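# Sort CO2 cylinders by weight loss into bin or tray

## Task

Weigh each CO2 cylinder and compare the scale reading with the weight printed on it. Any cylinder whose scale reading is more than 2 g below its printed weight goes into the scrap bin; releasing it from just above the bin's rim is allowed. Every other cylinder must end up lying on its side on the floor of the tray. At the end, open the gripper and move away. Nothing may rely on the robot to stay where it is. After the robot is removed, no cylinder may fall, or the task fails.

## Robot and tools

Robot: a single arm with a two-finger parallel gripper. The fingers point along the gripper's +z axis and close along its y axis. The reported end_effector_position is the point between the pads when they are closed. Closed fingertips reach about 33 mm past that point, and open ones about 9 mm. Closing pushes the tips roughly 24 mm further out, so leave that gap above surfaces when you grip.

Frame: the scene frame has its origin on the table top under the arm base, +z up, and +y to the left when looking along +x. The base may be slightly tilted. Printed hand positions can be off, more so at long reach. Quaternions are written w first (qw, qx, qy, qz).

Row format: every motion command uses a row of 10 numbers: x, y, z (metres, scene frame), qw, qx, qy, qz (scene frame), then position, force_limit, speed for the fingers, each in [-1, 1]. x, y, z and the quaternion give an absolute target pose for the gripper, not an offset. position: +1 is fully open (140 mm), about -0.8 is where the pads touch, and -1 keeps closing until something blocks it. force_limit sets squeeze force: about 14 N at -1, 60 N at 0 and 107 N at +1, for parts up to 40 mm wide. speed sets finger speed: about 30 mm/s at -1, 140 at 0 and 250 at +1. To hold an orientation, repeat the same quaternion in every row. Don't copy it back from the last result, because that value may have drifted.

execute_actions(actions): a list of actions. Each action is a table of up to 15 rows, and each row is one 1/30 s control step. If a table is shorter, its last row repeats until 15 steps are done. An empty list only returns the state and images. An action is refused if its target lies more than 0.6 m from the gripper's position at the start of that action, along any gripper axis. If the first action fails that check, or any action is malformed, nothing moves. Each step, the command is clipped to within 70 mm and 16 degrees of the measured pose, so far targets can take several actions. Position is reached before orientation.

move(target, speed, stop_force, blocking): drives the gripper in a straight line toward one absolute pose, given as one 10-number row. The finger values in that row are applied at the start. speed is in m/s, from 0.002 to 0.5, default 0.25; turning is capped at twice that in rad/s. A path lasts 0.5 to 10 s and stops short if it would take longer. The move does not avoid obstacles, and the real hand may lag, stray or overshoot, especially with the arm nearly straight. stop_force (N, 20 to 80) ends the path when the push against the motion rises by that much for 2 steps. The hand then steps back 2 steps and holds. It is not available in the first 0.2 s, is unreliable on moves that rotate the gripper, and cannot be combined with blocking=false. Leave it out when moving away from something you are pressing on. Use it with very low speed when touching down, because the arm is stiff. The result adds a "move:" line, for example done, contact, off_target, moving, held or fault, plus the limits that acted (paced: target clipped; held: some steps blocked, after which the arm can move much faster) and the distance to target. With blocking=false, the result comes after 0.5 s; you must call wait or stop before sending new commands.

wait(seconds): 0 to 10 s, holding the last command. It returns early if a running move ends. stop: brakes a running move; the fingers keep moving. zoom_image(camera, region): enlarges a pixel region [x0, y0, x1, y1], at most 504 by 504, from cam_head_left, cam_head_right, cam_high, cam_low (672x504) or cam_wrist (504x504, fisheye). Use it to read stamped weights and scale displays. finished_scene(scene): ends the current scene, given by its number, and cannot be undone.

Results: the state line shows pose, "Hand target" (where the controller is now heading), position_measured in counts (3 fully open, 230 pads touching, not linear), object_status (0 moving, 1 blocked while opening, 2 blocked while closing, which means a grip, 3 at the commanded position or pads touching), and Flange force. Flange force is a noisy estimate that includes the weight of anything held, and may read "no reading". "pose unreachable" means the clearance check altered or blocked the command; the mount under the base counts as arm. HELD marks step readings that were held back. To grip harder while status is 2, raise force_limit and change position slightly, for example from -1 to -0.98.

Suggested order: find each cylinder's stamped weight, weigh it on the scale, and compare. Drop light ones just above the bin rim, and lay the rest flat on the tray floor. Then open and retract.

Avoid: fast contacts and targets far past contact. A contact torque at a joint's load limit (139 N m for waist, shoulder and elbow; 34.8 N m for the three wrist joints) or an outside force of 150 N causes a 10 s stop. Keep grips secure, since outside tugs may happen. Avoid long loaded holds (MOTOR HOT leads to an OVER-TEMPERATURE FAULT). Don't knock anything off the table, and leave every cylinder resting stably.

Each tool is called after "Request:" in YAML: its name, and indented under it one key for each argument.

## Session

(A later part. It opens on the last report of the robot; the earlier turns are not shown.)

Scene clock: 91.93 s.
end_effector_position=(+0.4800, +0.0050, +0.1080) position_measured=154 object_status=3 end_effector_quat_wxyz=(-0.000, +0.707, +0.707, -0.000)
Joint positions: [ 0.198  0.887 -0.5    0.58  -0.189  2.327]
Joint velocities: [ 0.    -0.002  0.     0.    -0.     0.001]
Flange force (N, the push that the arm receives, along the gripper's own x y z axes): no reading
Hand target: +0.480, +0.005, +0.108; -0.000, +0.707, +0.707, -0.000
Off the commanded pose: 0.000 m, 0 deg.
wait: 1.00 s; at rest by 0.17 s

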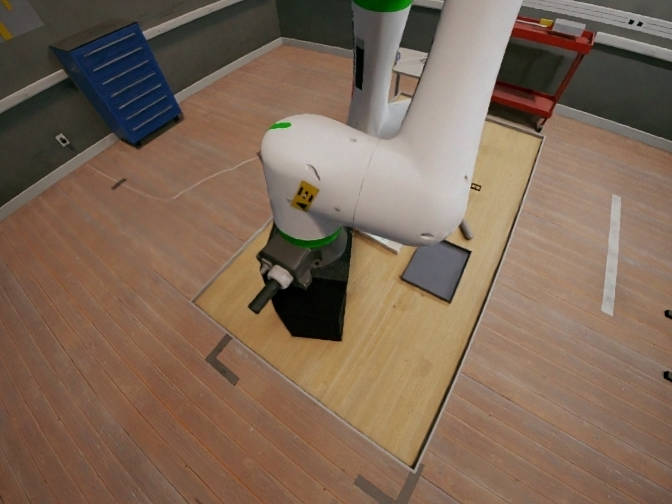

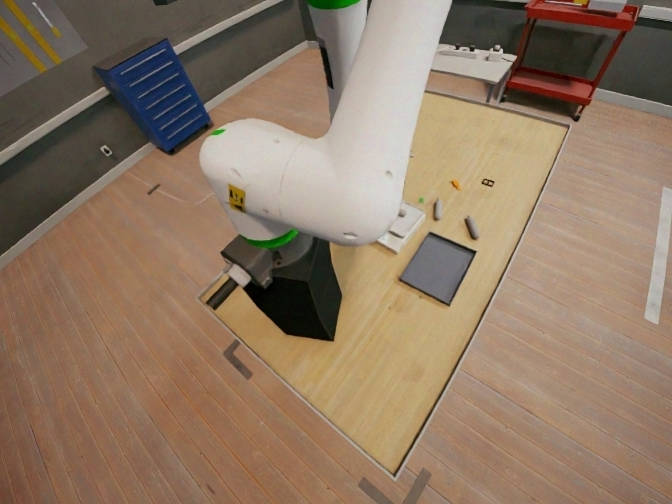

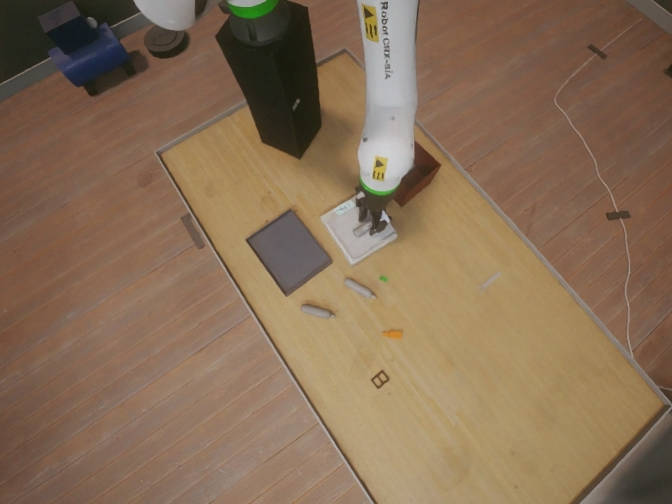

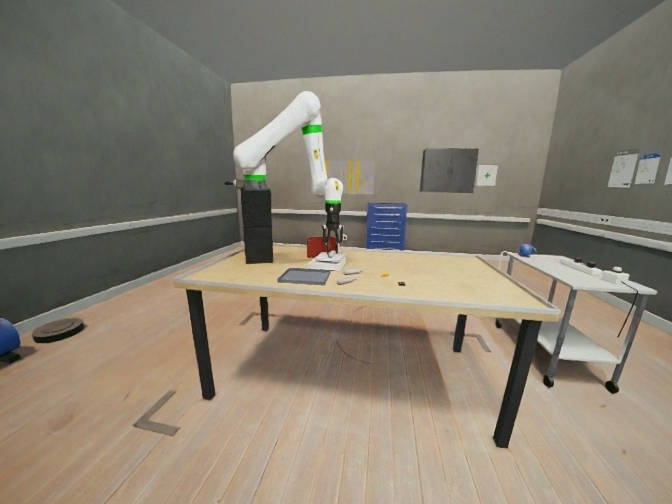

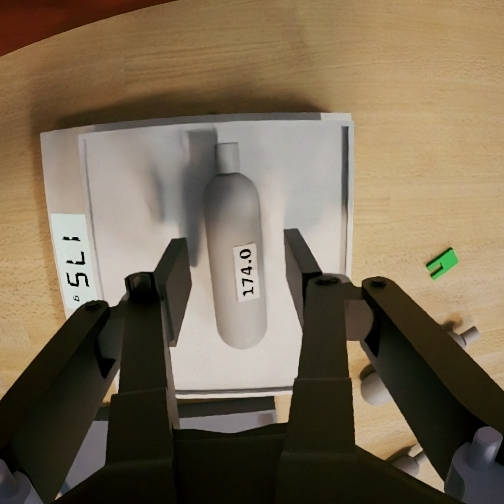

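Request:
move:
  target: [0.48,0.005,0.108,0,0.707,0.707,0,-1,-0.3,0]

Request:
move:
  target: [0.48,-0.01,0.14,0,0.707,0.707,0,-1,-0.3,0]
  speed: 0.08

Request:
move:
  target: [0.45,-0.24,0.125,0,0.707,0.707,0,-1,-0.3,0]
  speed: 0.15

Request:
move:
  target: [0.45,-0.24,0.085,0,0.707,0.707,0,-1,-0.3,0]
  speed: 0.04

Scene clock: 100.73 s.
end_effector_position=(+0.4800, +0.0050, +0.1080) position_measured=191 object_status=2 end_effector_quat_wxyz=(-0.000, +0.707, +0.707, -0.000)
Joint positions: [ 0.198  0.887 -0.5    0.582 -0.189  2.326]
Joint velocities: [-0.     0.001 -0.     0.001 -0.    -0.   ]
Flange force (N, the push that the arm receives, along the gripper's own x y z axes): no reading
Hand target: +0.480, +0.005, +0.108; -0.000, +0.707, +0.707, -0.000
Off the commanded pose: 0.000 m, 0 deg.
move: done

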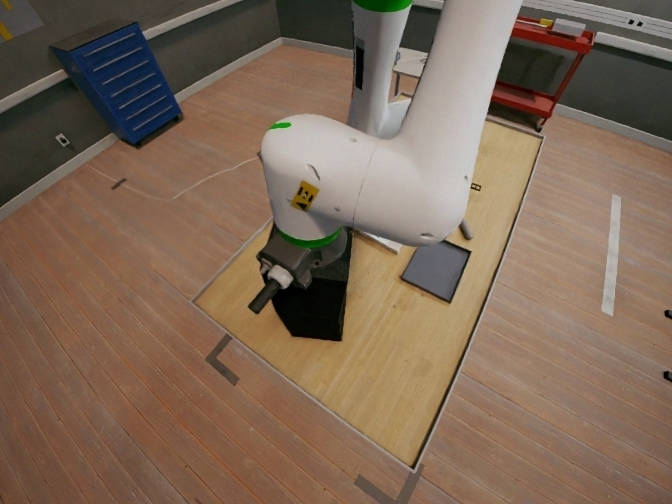

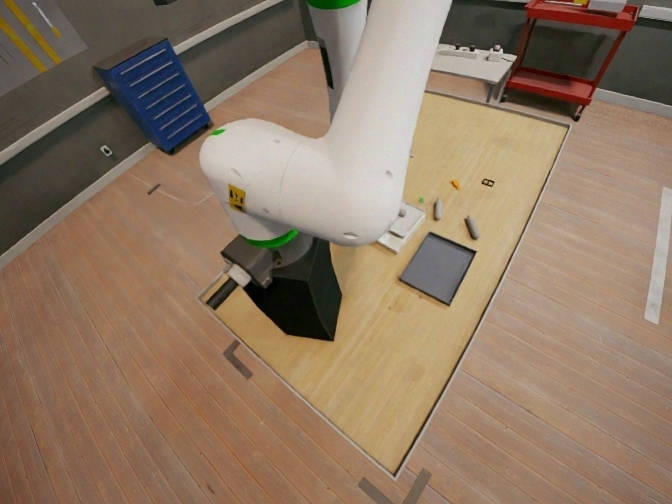

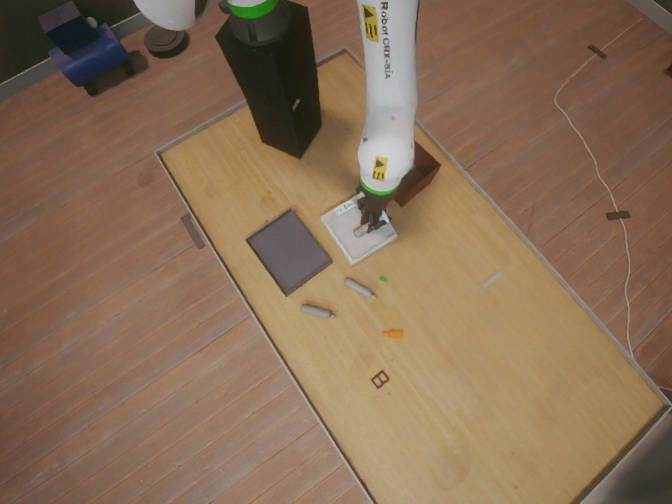

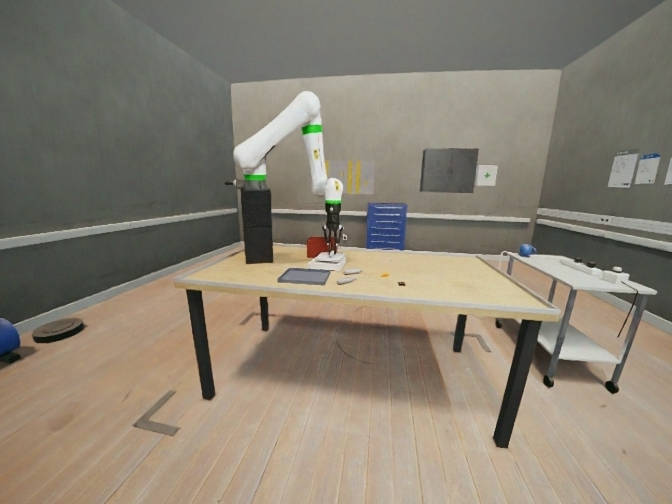

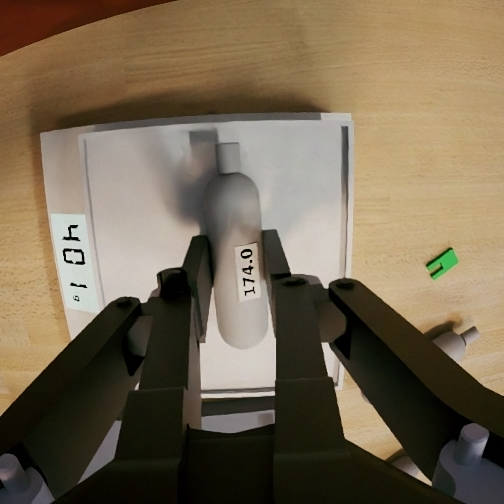

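Scene clock: 101.53 s.
end_effector_position=(+0.4800, -0.0098, +0.1400) position_measured=191 object_status=2 end_effector_quat_wxyz=(+0.000, +0.707, +0.707, +0.000)
Joint positions: [ 0.198  0.81  -0.488  0.401 -0.268  2.51 ]
Joint velocities: [ 0.     0.004  0.025 -0.063 -0.024  0.064]
Flange force (N, the push that the arm receives, along the gripper's own x y z axes): no reading
Hand target: +0.480, -0.010, +0.140; -0.000, +0.707, +0.707, +0.000
Off the commanded pose: 0.000 m, 0 deg.
move: done

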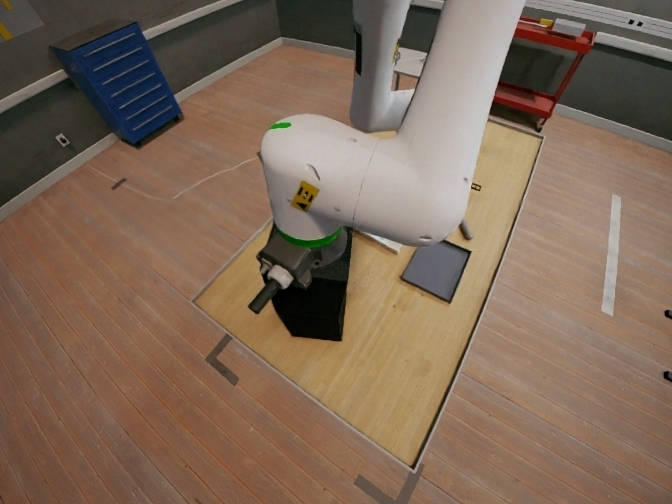

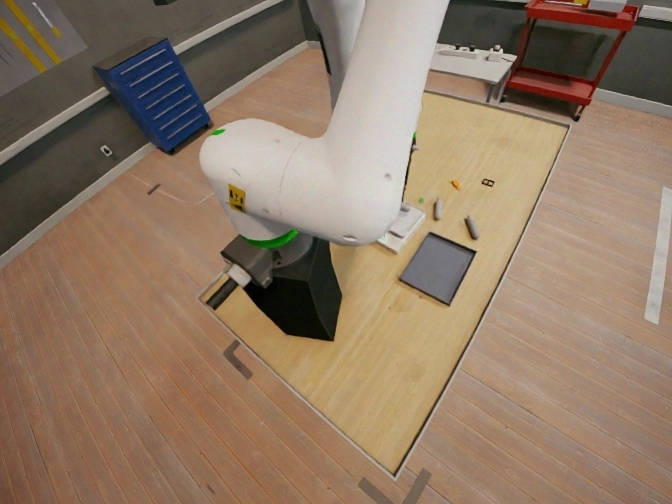

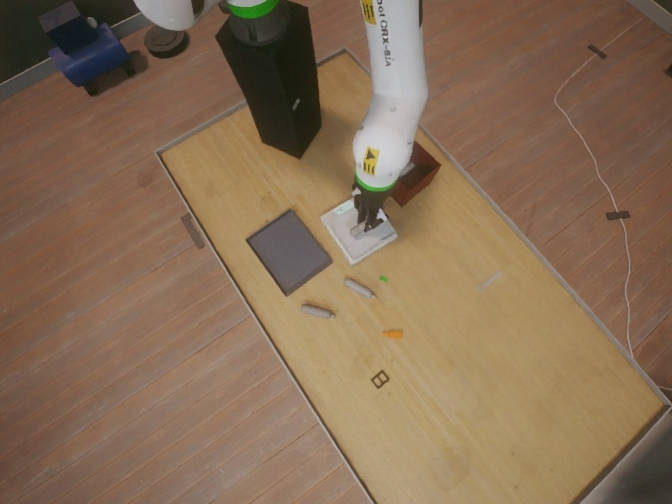

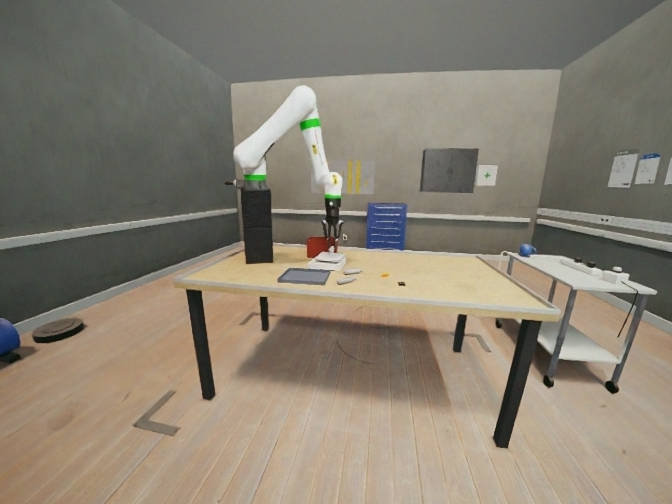

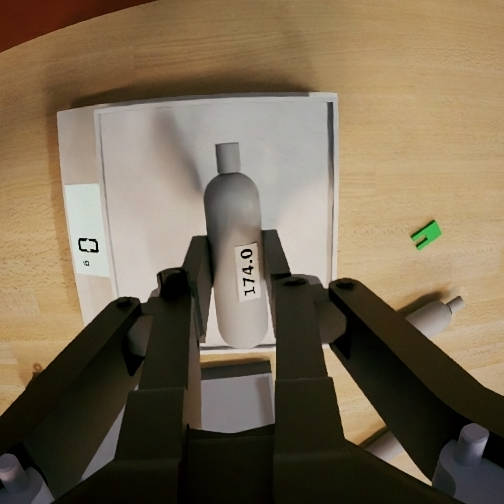

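Scene clock: 103.50 s.
end_effector_position=(+0.4502, -0.2387, +0.1249) position_measured=191 object_status=2 end_effector_quat_wxyz=(-0.001, +0.707, +0.707, +0.001)
Joint positions: [-0.277  0.831 -0.37   0.261 -0.31   3.127]
Joint velocities: [-0.005 -0.001  0.019 -0.042 -0.02   0.045]
Flange force (N, the push that the arm receives, along the gripper's own x y z axes): [5.9 -2.5 -1.5]
Hand target: +0.450, -0.239, +0.125; -0.001, +0.707, +0.707, +0.001
Off the commanded pose: 0.001 m, 0 deg.
move: done

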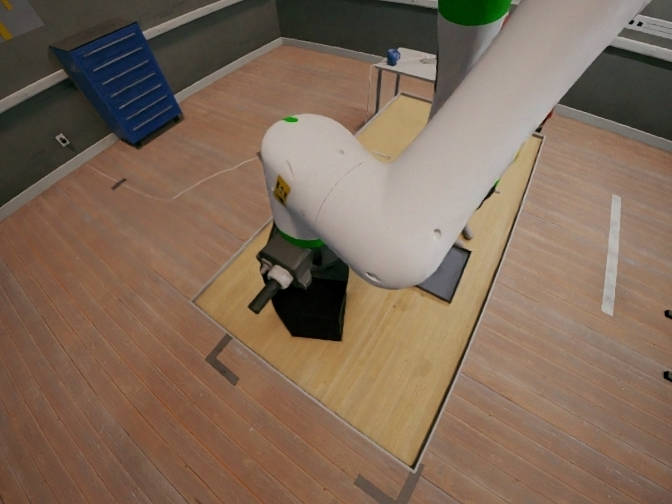

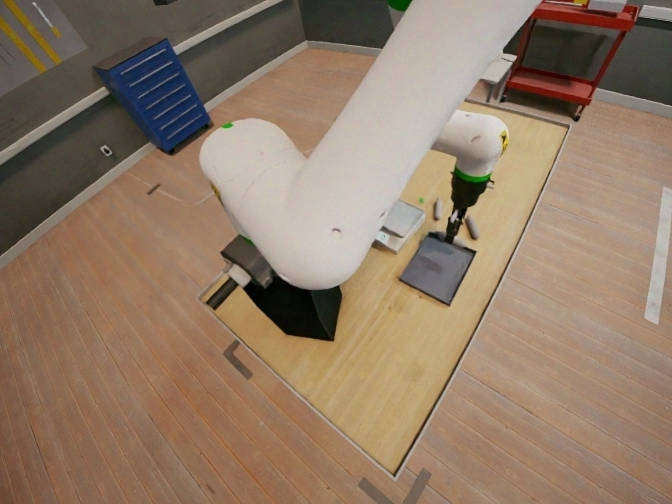

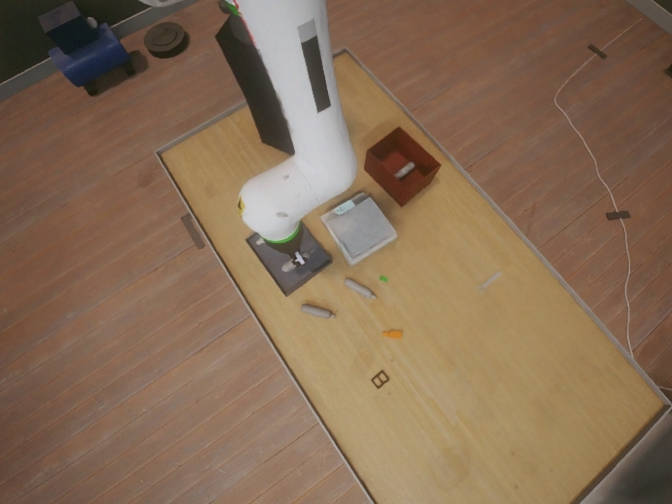

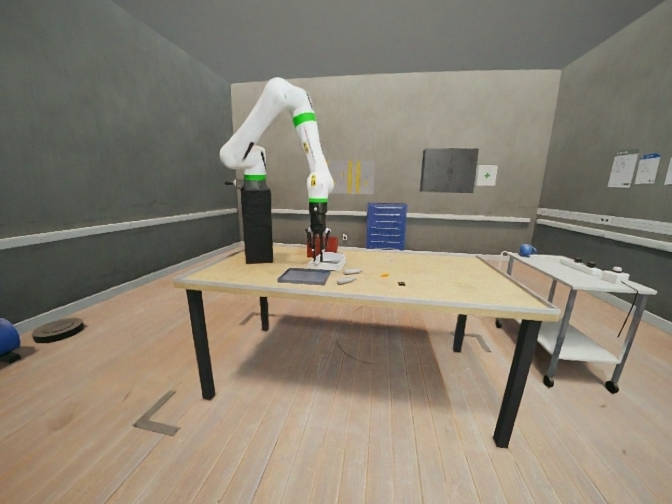

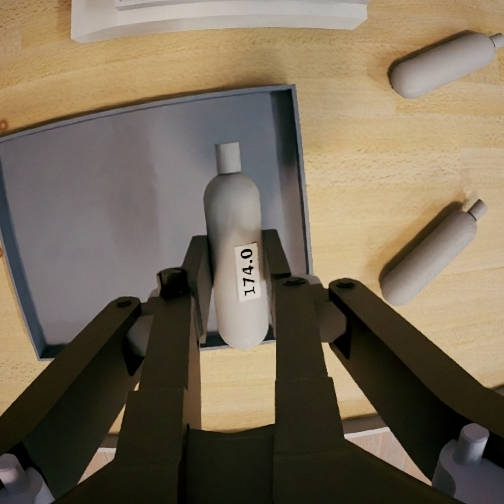

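Scene clock: 104.80 s.
end_effector_position=(+0.4501, -0.2401, +0.0851) position_measured=191 object_status=2 end_effector_quat_wxyz=(+0.000, +0.707, +0.707, +0.000)
Joint positions: [-0.292  0.925 -0.352  0.346 -0.237  3.053]
Joint velocities: [-0.     0.003 -0.004  0.007  0.005 -0.006]
Flange force (N, the push that the arm receives, along the gripper's own x y z axes): no reading
Hand target: +0.450, -0.240, +0.085; +0.000, +0.707, +0.707, -0.000
Off the commanded pose: 0.000 m, 0 deg.
move: done

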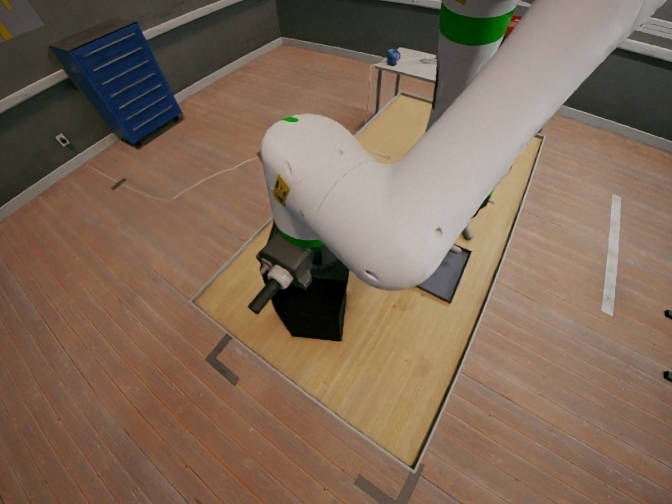

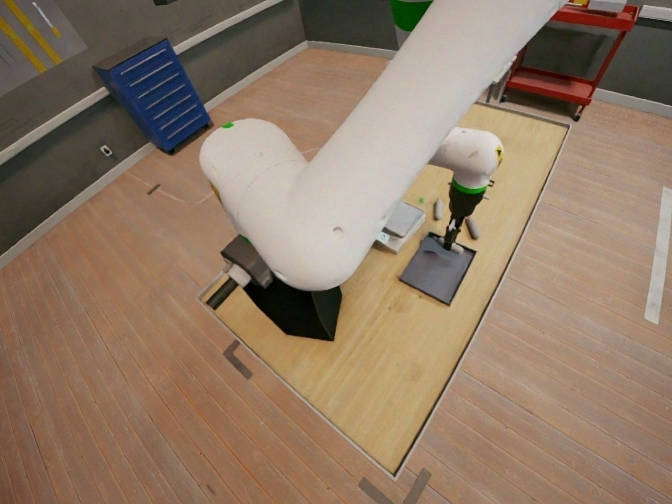

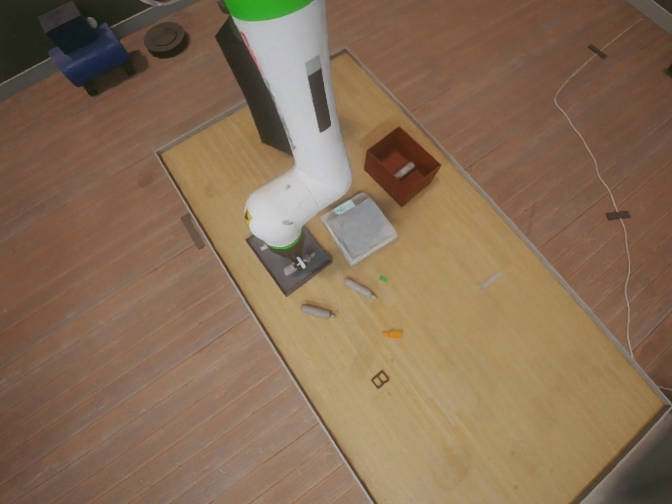

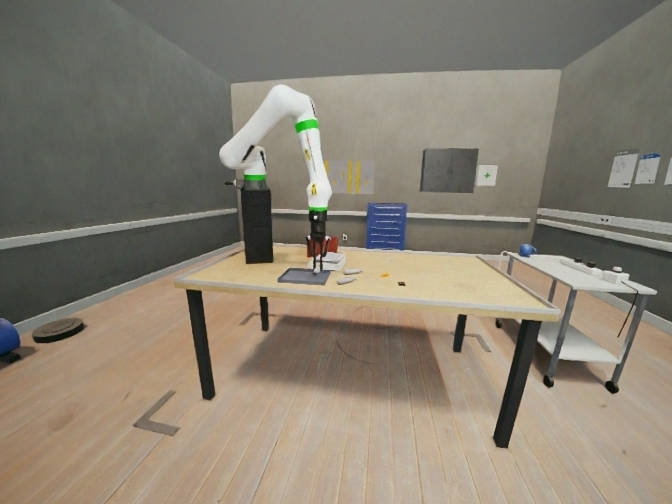

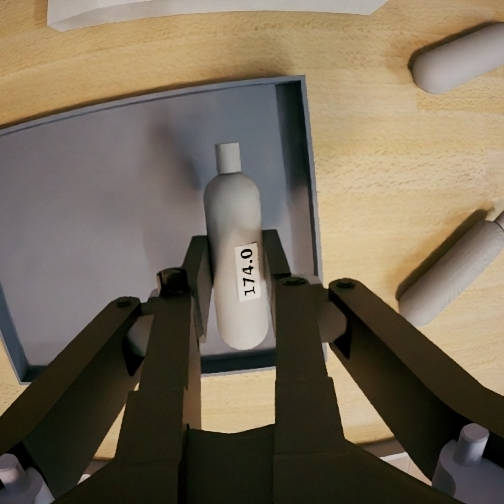

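Request:
move:
  target: [0.447,-0.245,0.051,0,0.707,0.707,0,-1,-0.3,0]
  speed: 0.03

Request:
move:
  target: [0.447,-0.245,0.051,0,0.707,0.707,0,-0.35,-0.3,0]

Request:
move:
  target: [0.45,-0.245,0.11,0,0.707,0.707,0,-0.3,-0.3,0]
  speed: 0.08

Request:
move:
  target: [0.626,-0.124,0.09,0,0.982,0.19,0,-0.1,-0.3,0]
  speed: 0.3

Scene clock: 110.00 s.
end_effector_position=(+0.4471, -0.2451, +0.0511) position_measured=191 object_status=2 end_effector_quat_wxyz=(-0.000, +0.707, +0.707, +0.000)
Joint positions: [-0.322  1.003 -0.344  0.472 -0.17   2.955]
Joint velocities: [-0.005 -0.    -0.017  0.056  0.014 -0.052]
Flange force (N, the push that the arm receives, along the gripper's own x y z axes): no reading
Hand target: +0.447, -0.245, +0.051; -0.000, +0.707, +0.707, +0.000
Off the commanded pose: 0.000 m, 0 deg.
move: done

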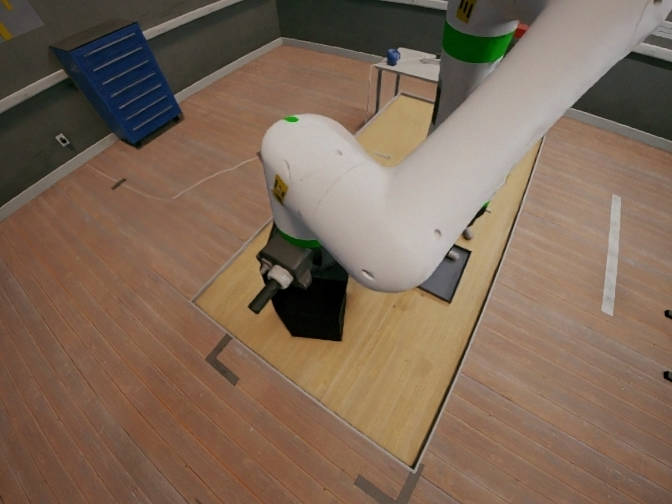

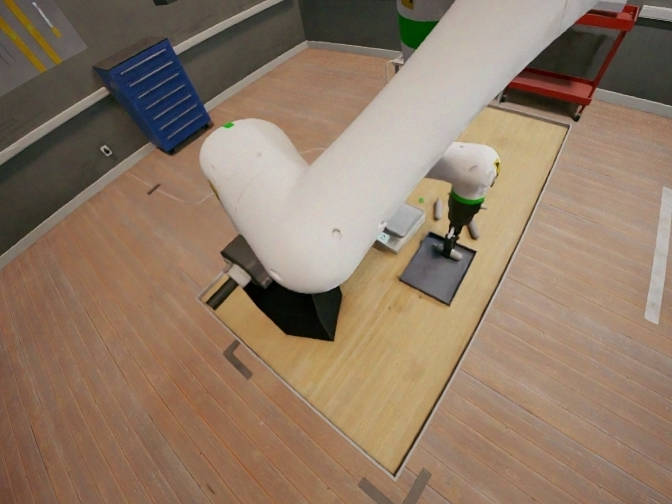

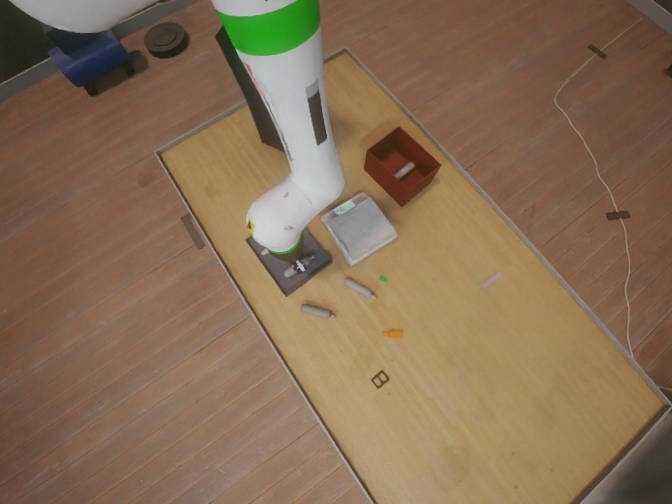

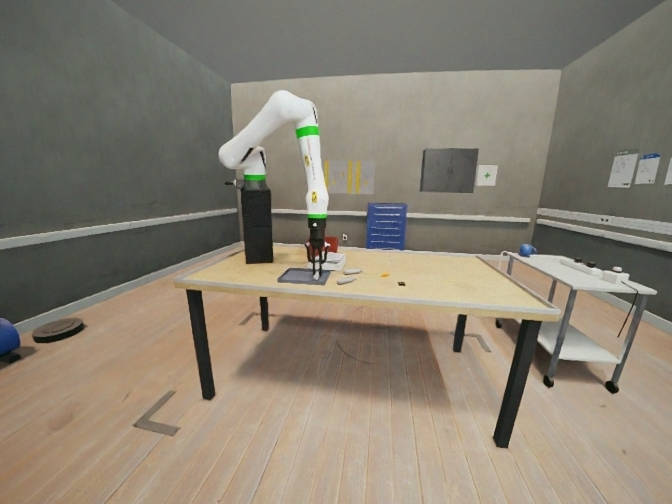

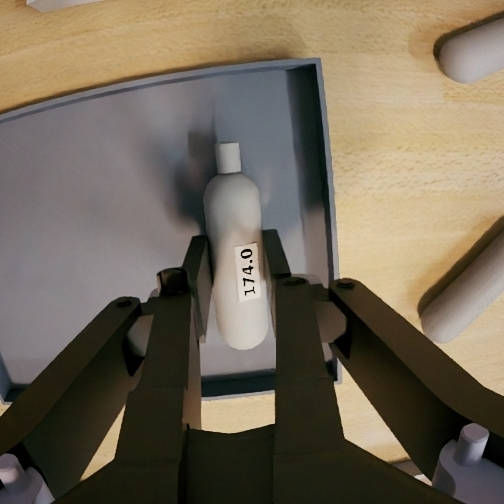

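Scene clock: 110.70 s.
end_effector_position=(+0.4470, -0.2450, +0.0510) position_measured=173 object_status=3 end_effector_quat_wxyz=(-0.000, +0.707, +0.707, +0.000)
Joint positions: [-0.323  1.002 -0.347  0.483 -0.167  2.945]
Joint velocities: [-0.001 -0.001 -0.003  0.011  0.003 -0.009]
Flange force (N, the push that the arm receives, along the gripper's own x y z axes): no reading
Hand target: +0.447, -0.245, +0.051; -0.000, +0.707, +0.707, +0.000
Off the commanded pose: 0.000 m, 0 deg.
move: done

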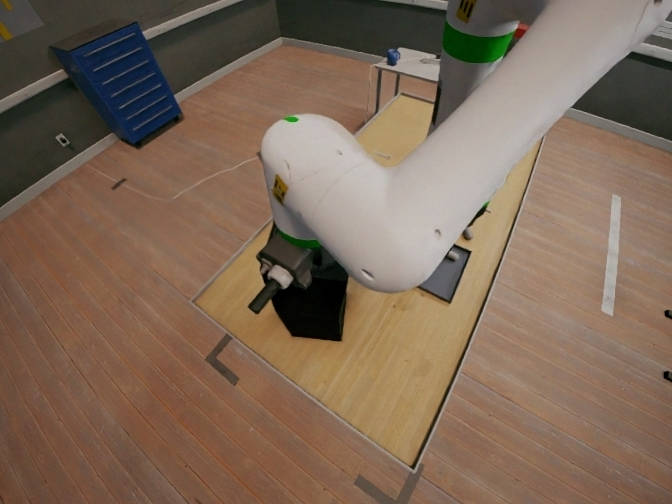

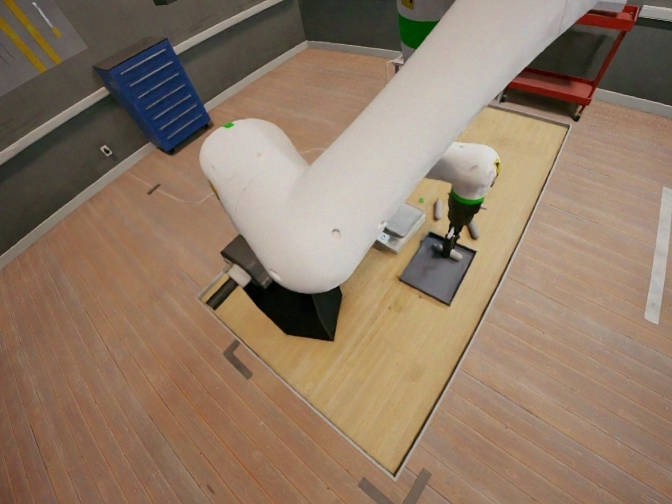

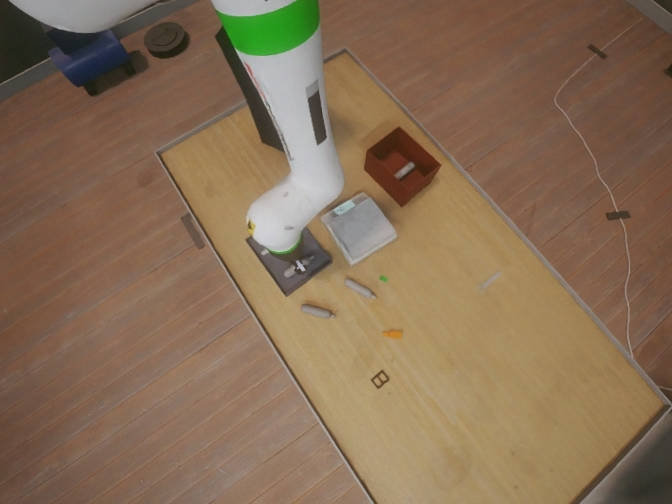

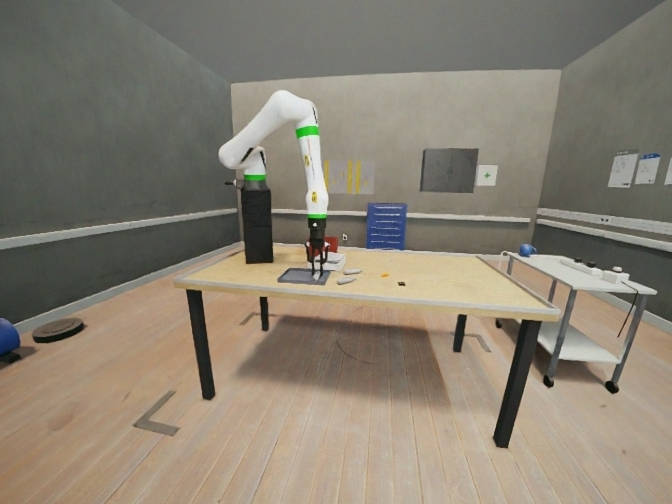

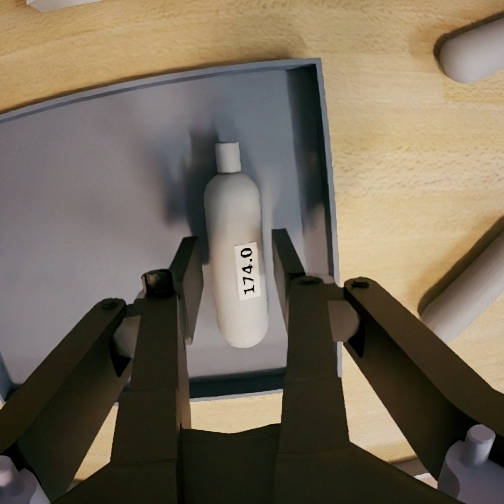

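Scene clock: 111.80 s.
end_effector_position=(+0.4501, -0.2449, +0.1099) position_measured=167 object_status=3 end_effector_quat_wxyz=(-0.000, +0.707, +0.707, +0.000)
Joint positions: [-0.292  0.868 -0.354  0.282 -0.289  3.12 ]
Joint velocities: [ 0.    -0.001  0.002 -0.005 -0.003  0.003]
Flange force (N, the push that the arm receives, along the gripper's own x y z axes): [9.0 -10.7 -6.0]
Hand target: +0.450, -0.245, +0.110; -0.000, +0.707, +0.707, +0.000
Off the commanded pose: 0.000 m, 0 deg.
move: done

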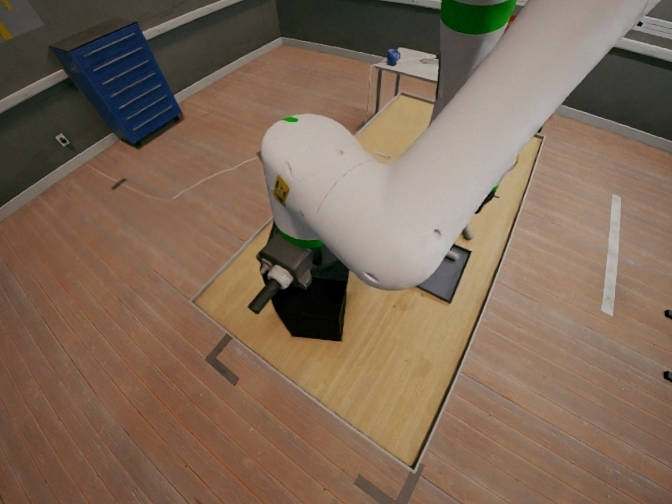

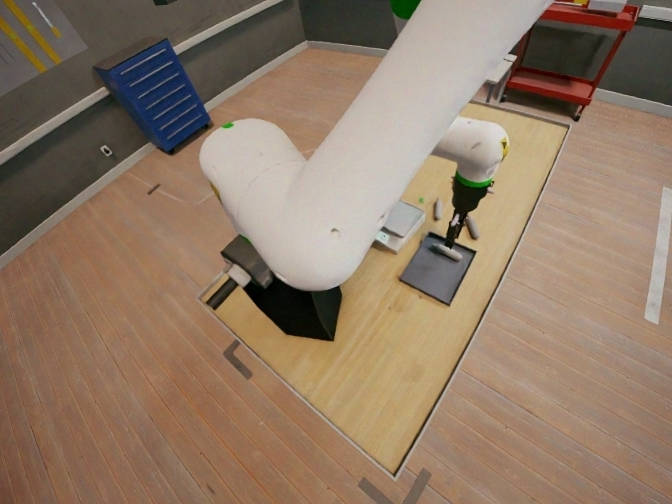

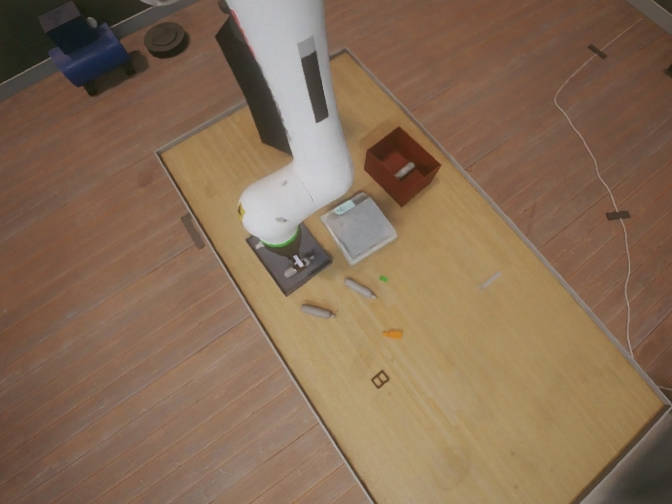

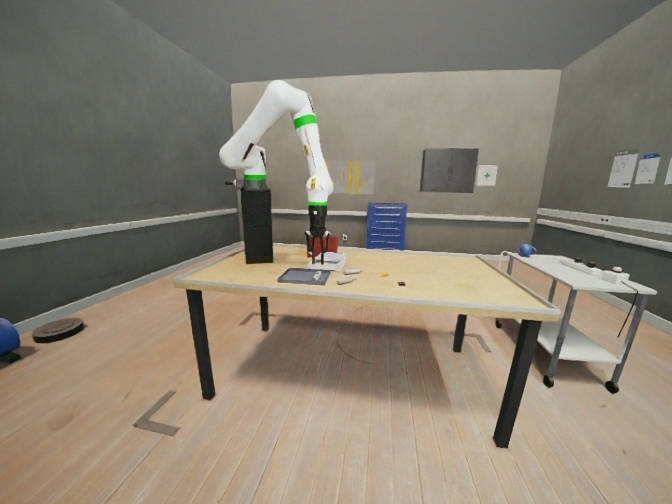

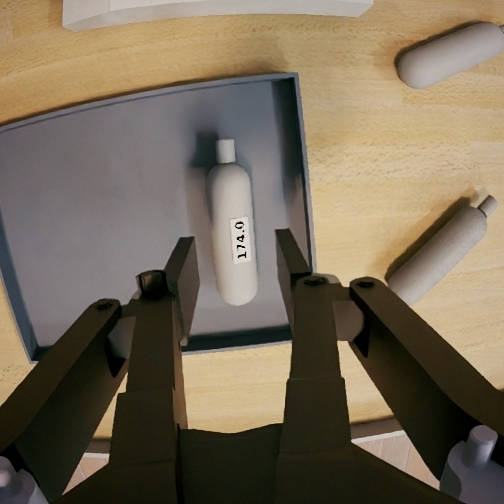

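Scene clock: 114.23 s.
end_effector_position=(+0.6258, -0.1243, +0.0896) position_measured=141 object_status=3 end_effector_quat_wxyz=(+0.000, +0.982, +0.190, -0.000)
Joint positions: [-0.038  1.084  0.112  0.18  -0.559  1.794]
Joint velocities: [ 0.001  0.002  0.     0.004 -0.    -0.005]
Flange force (N, the push that the arm receives, along the gripper's own x y z axes): [-3.5 -2.8 -6.3]
Hand target: +0.626, -0.124, +0.090; +0.000, +0.982, +0.190, -0.000
Off the commanded pose: 0.001 m, 0 deg.
move: done

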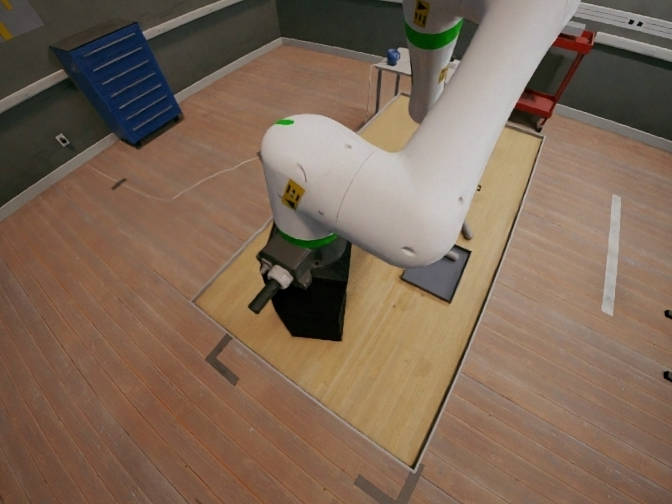

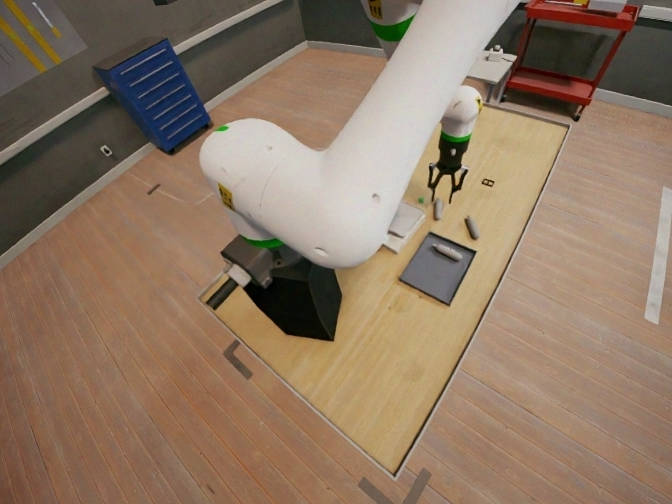

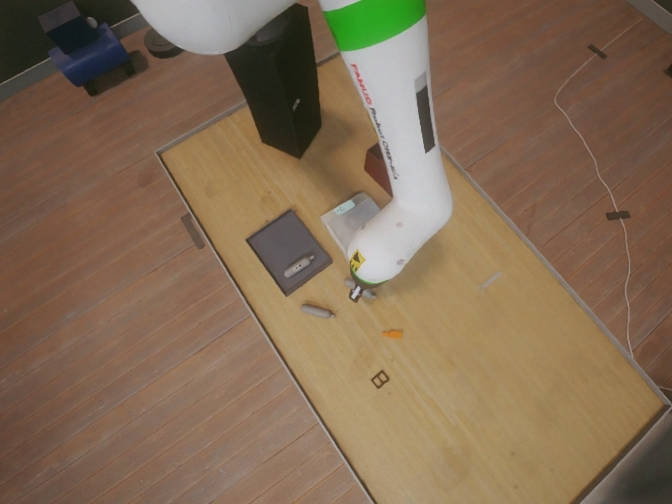

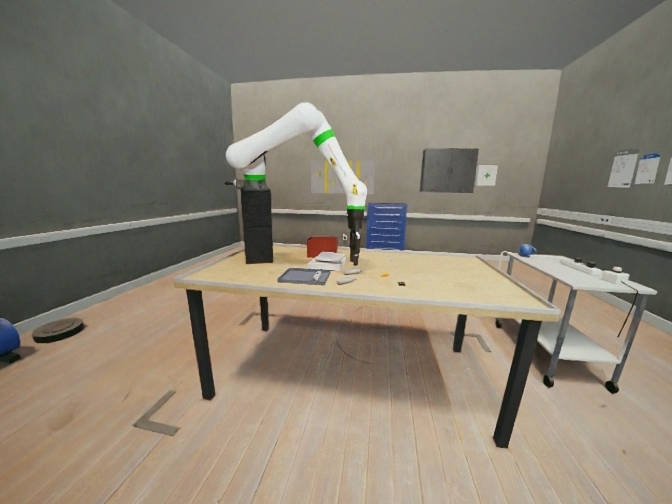

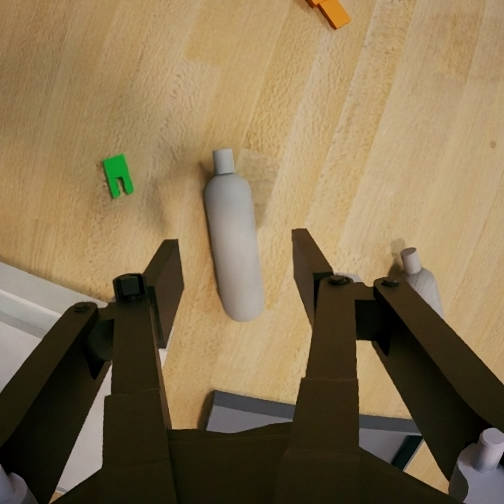

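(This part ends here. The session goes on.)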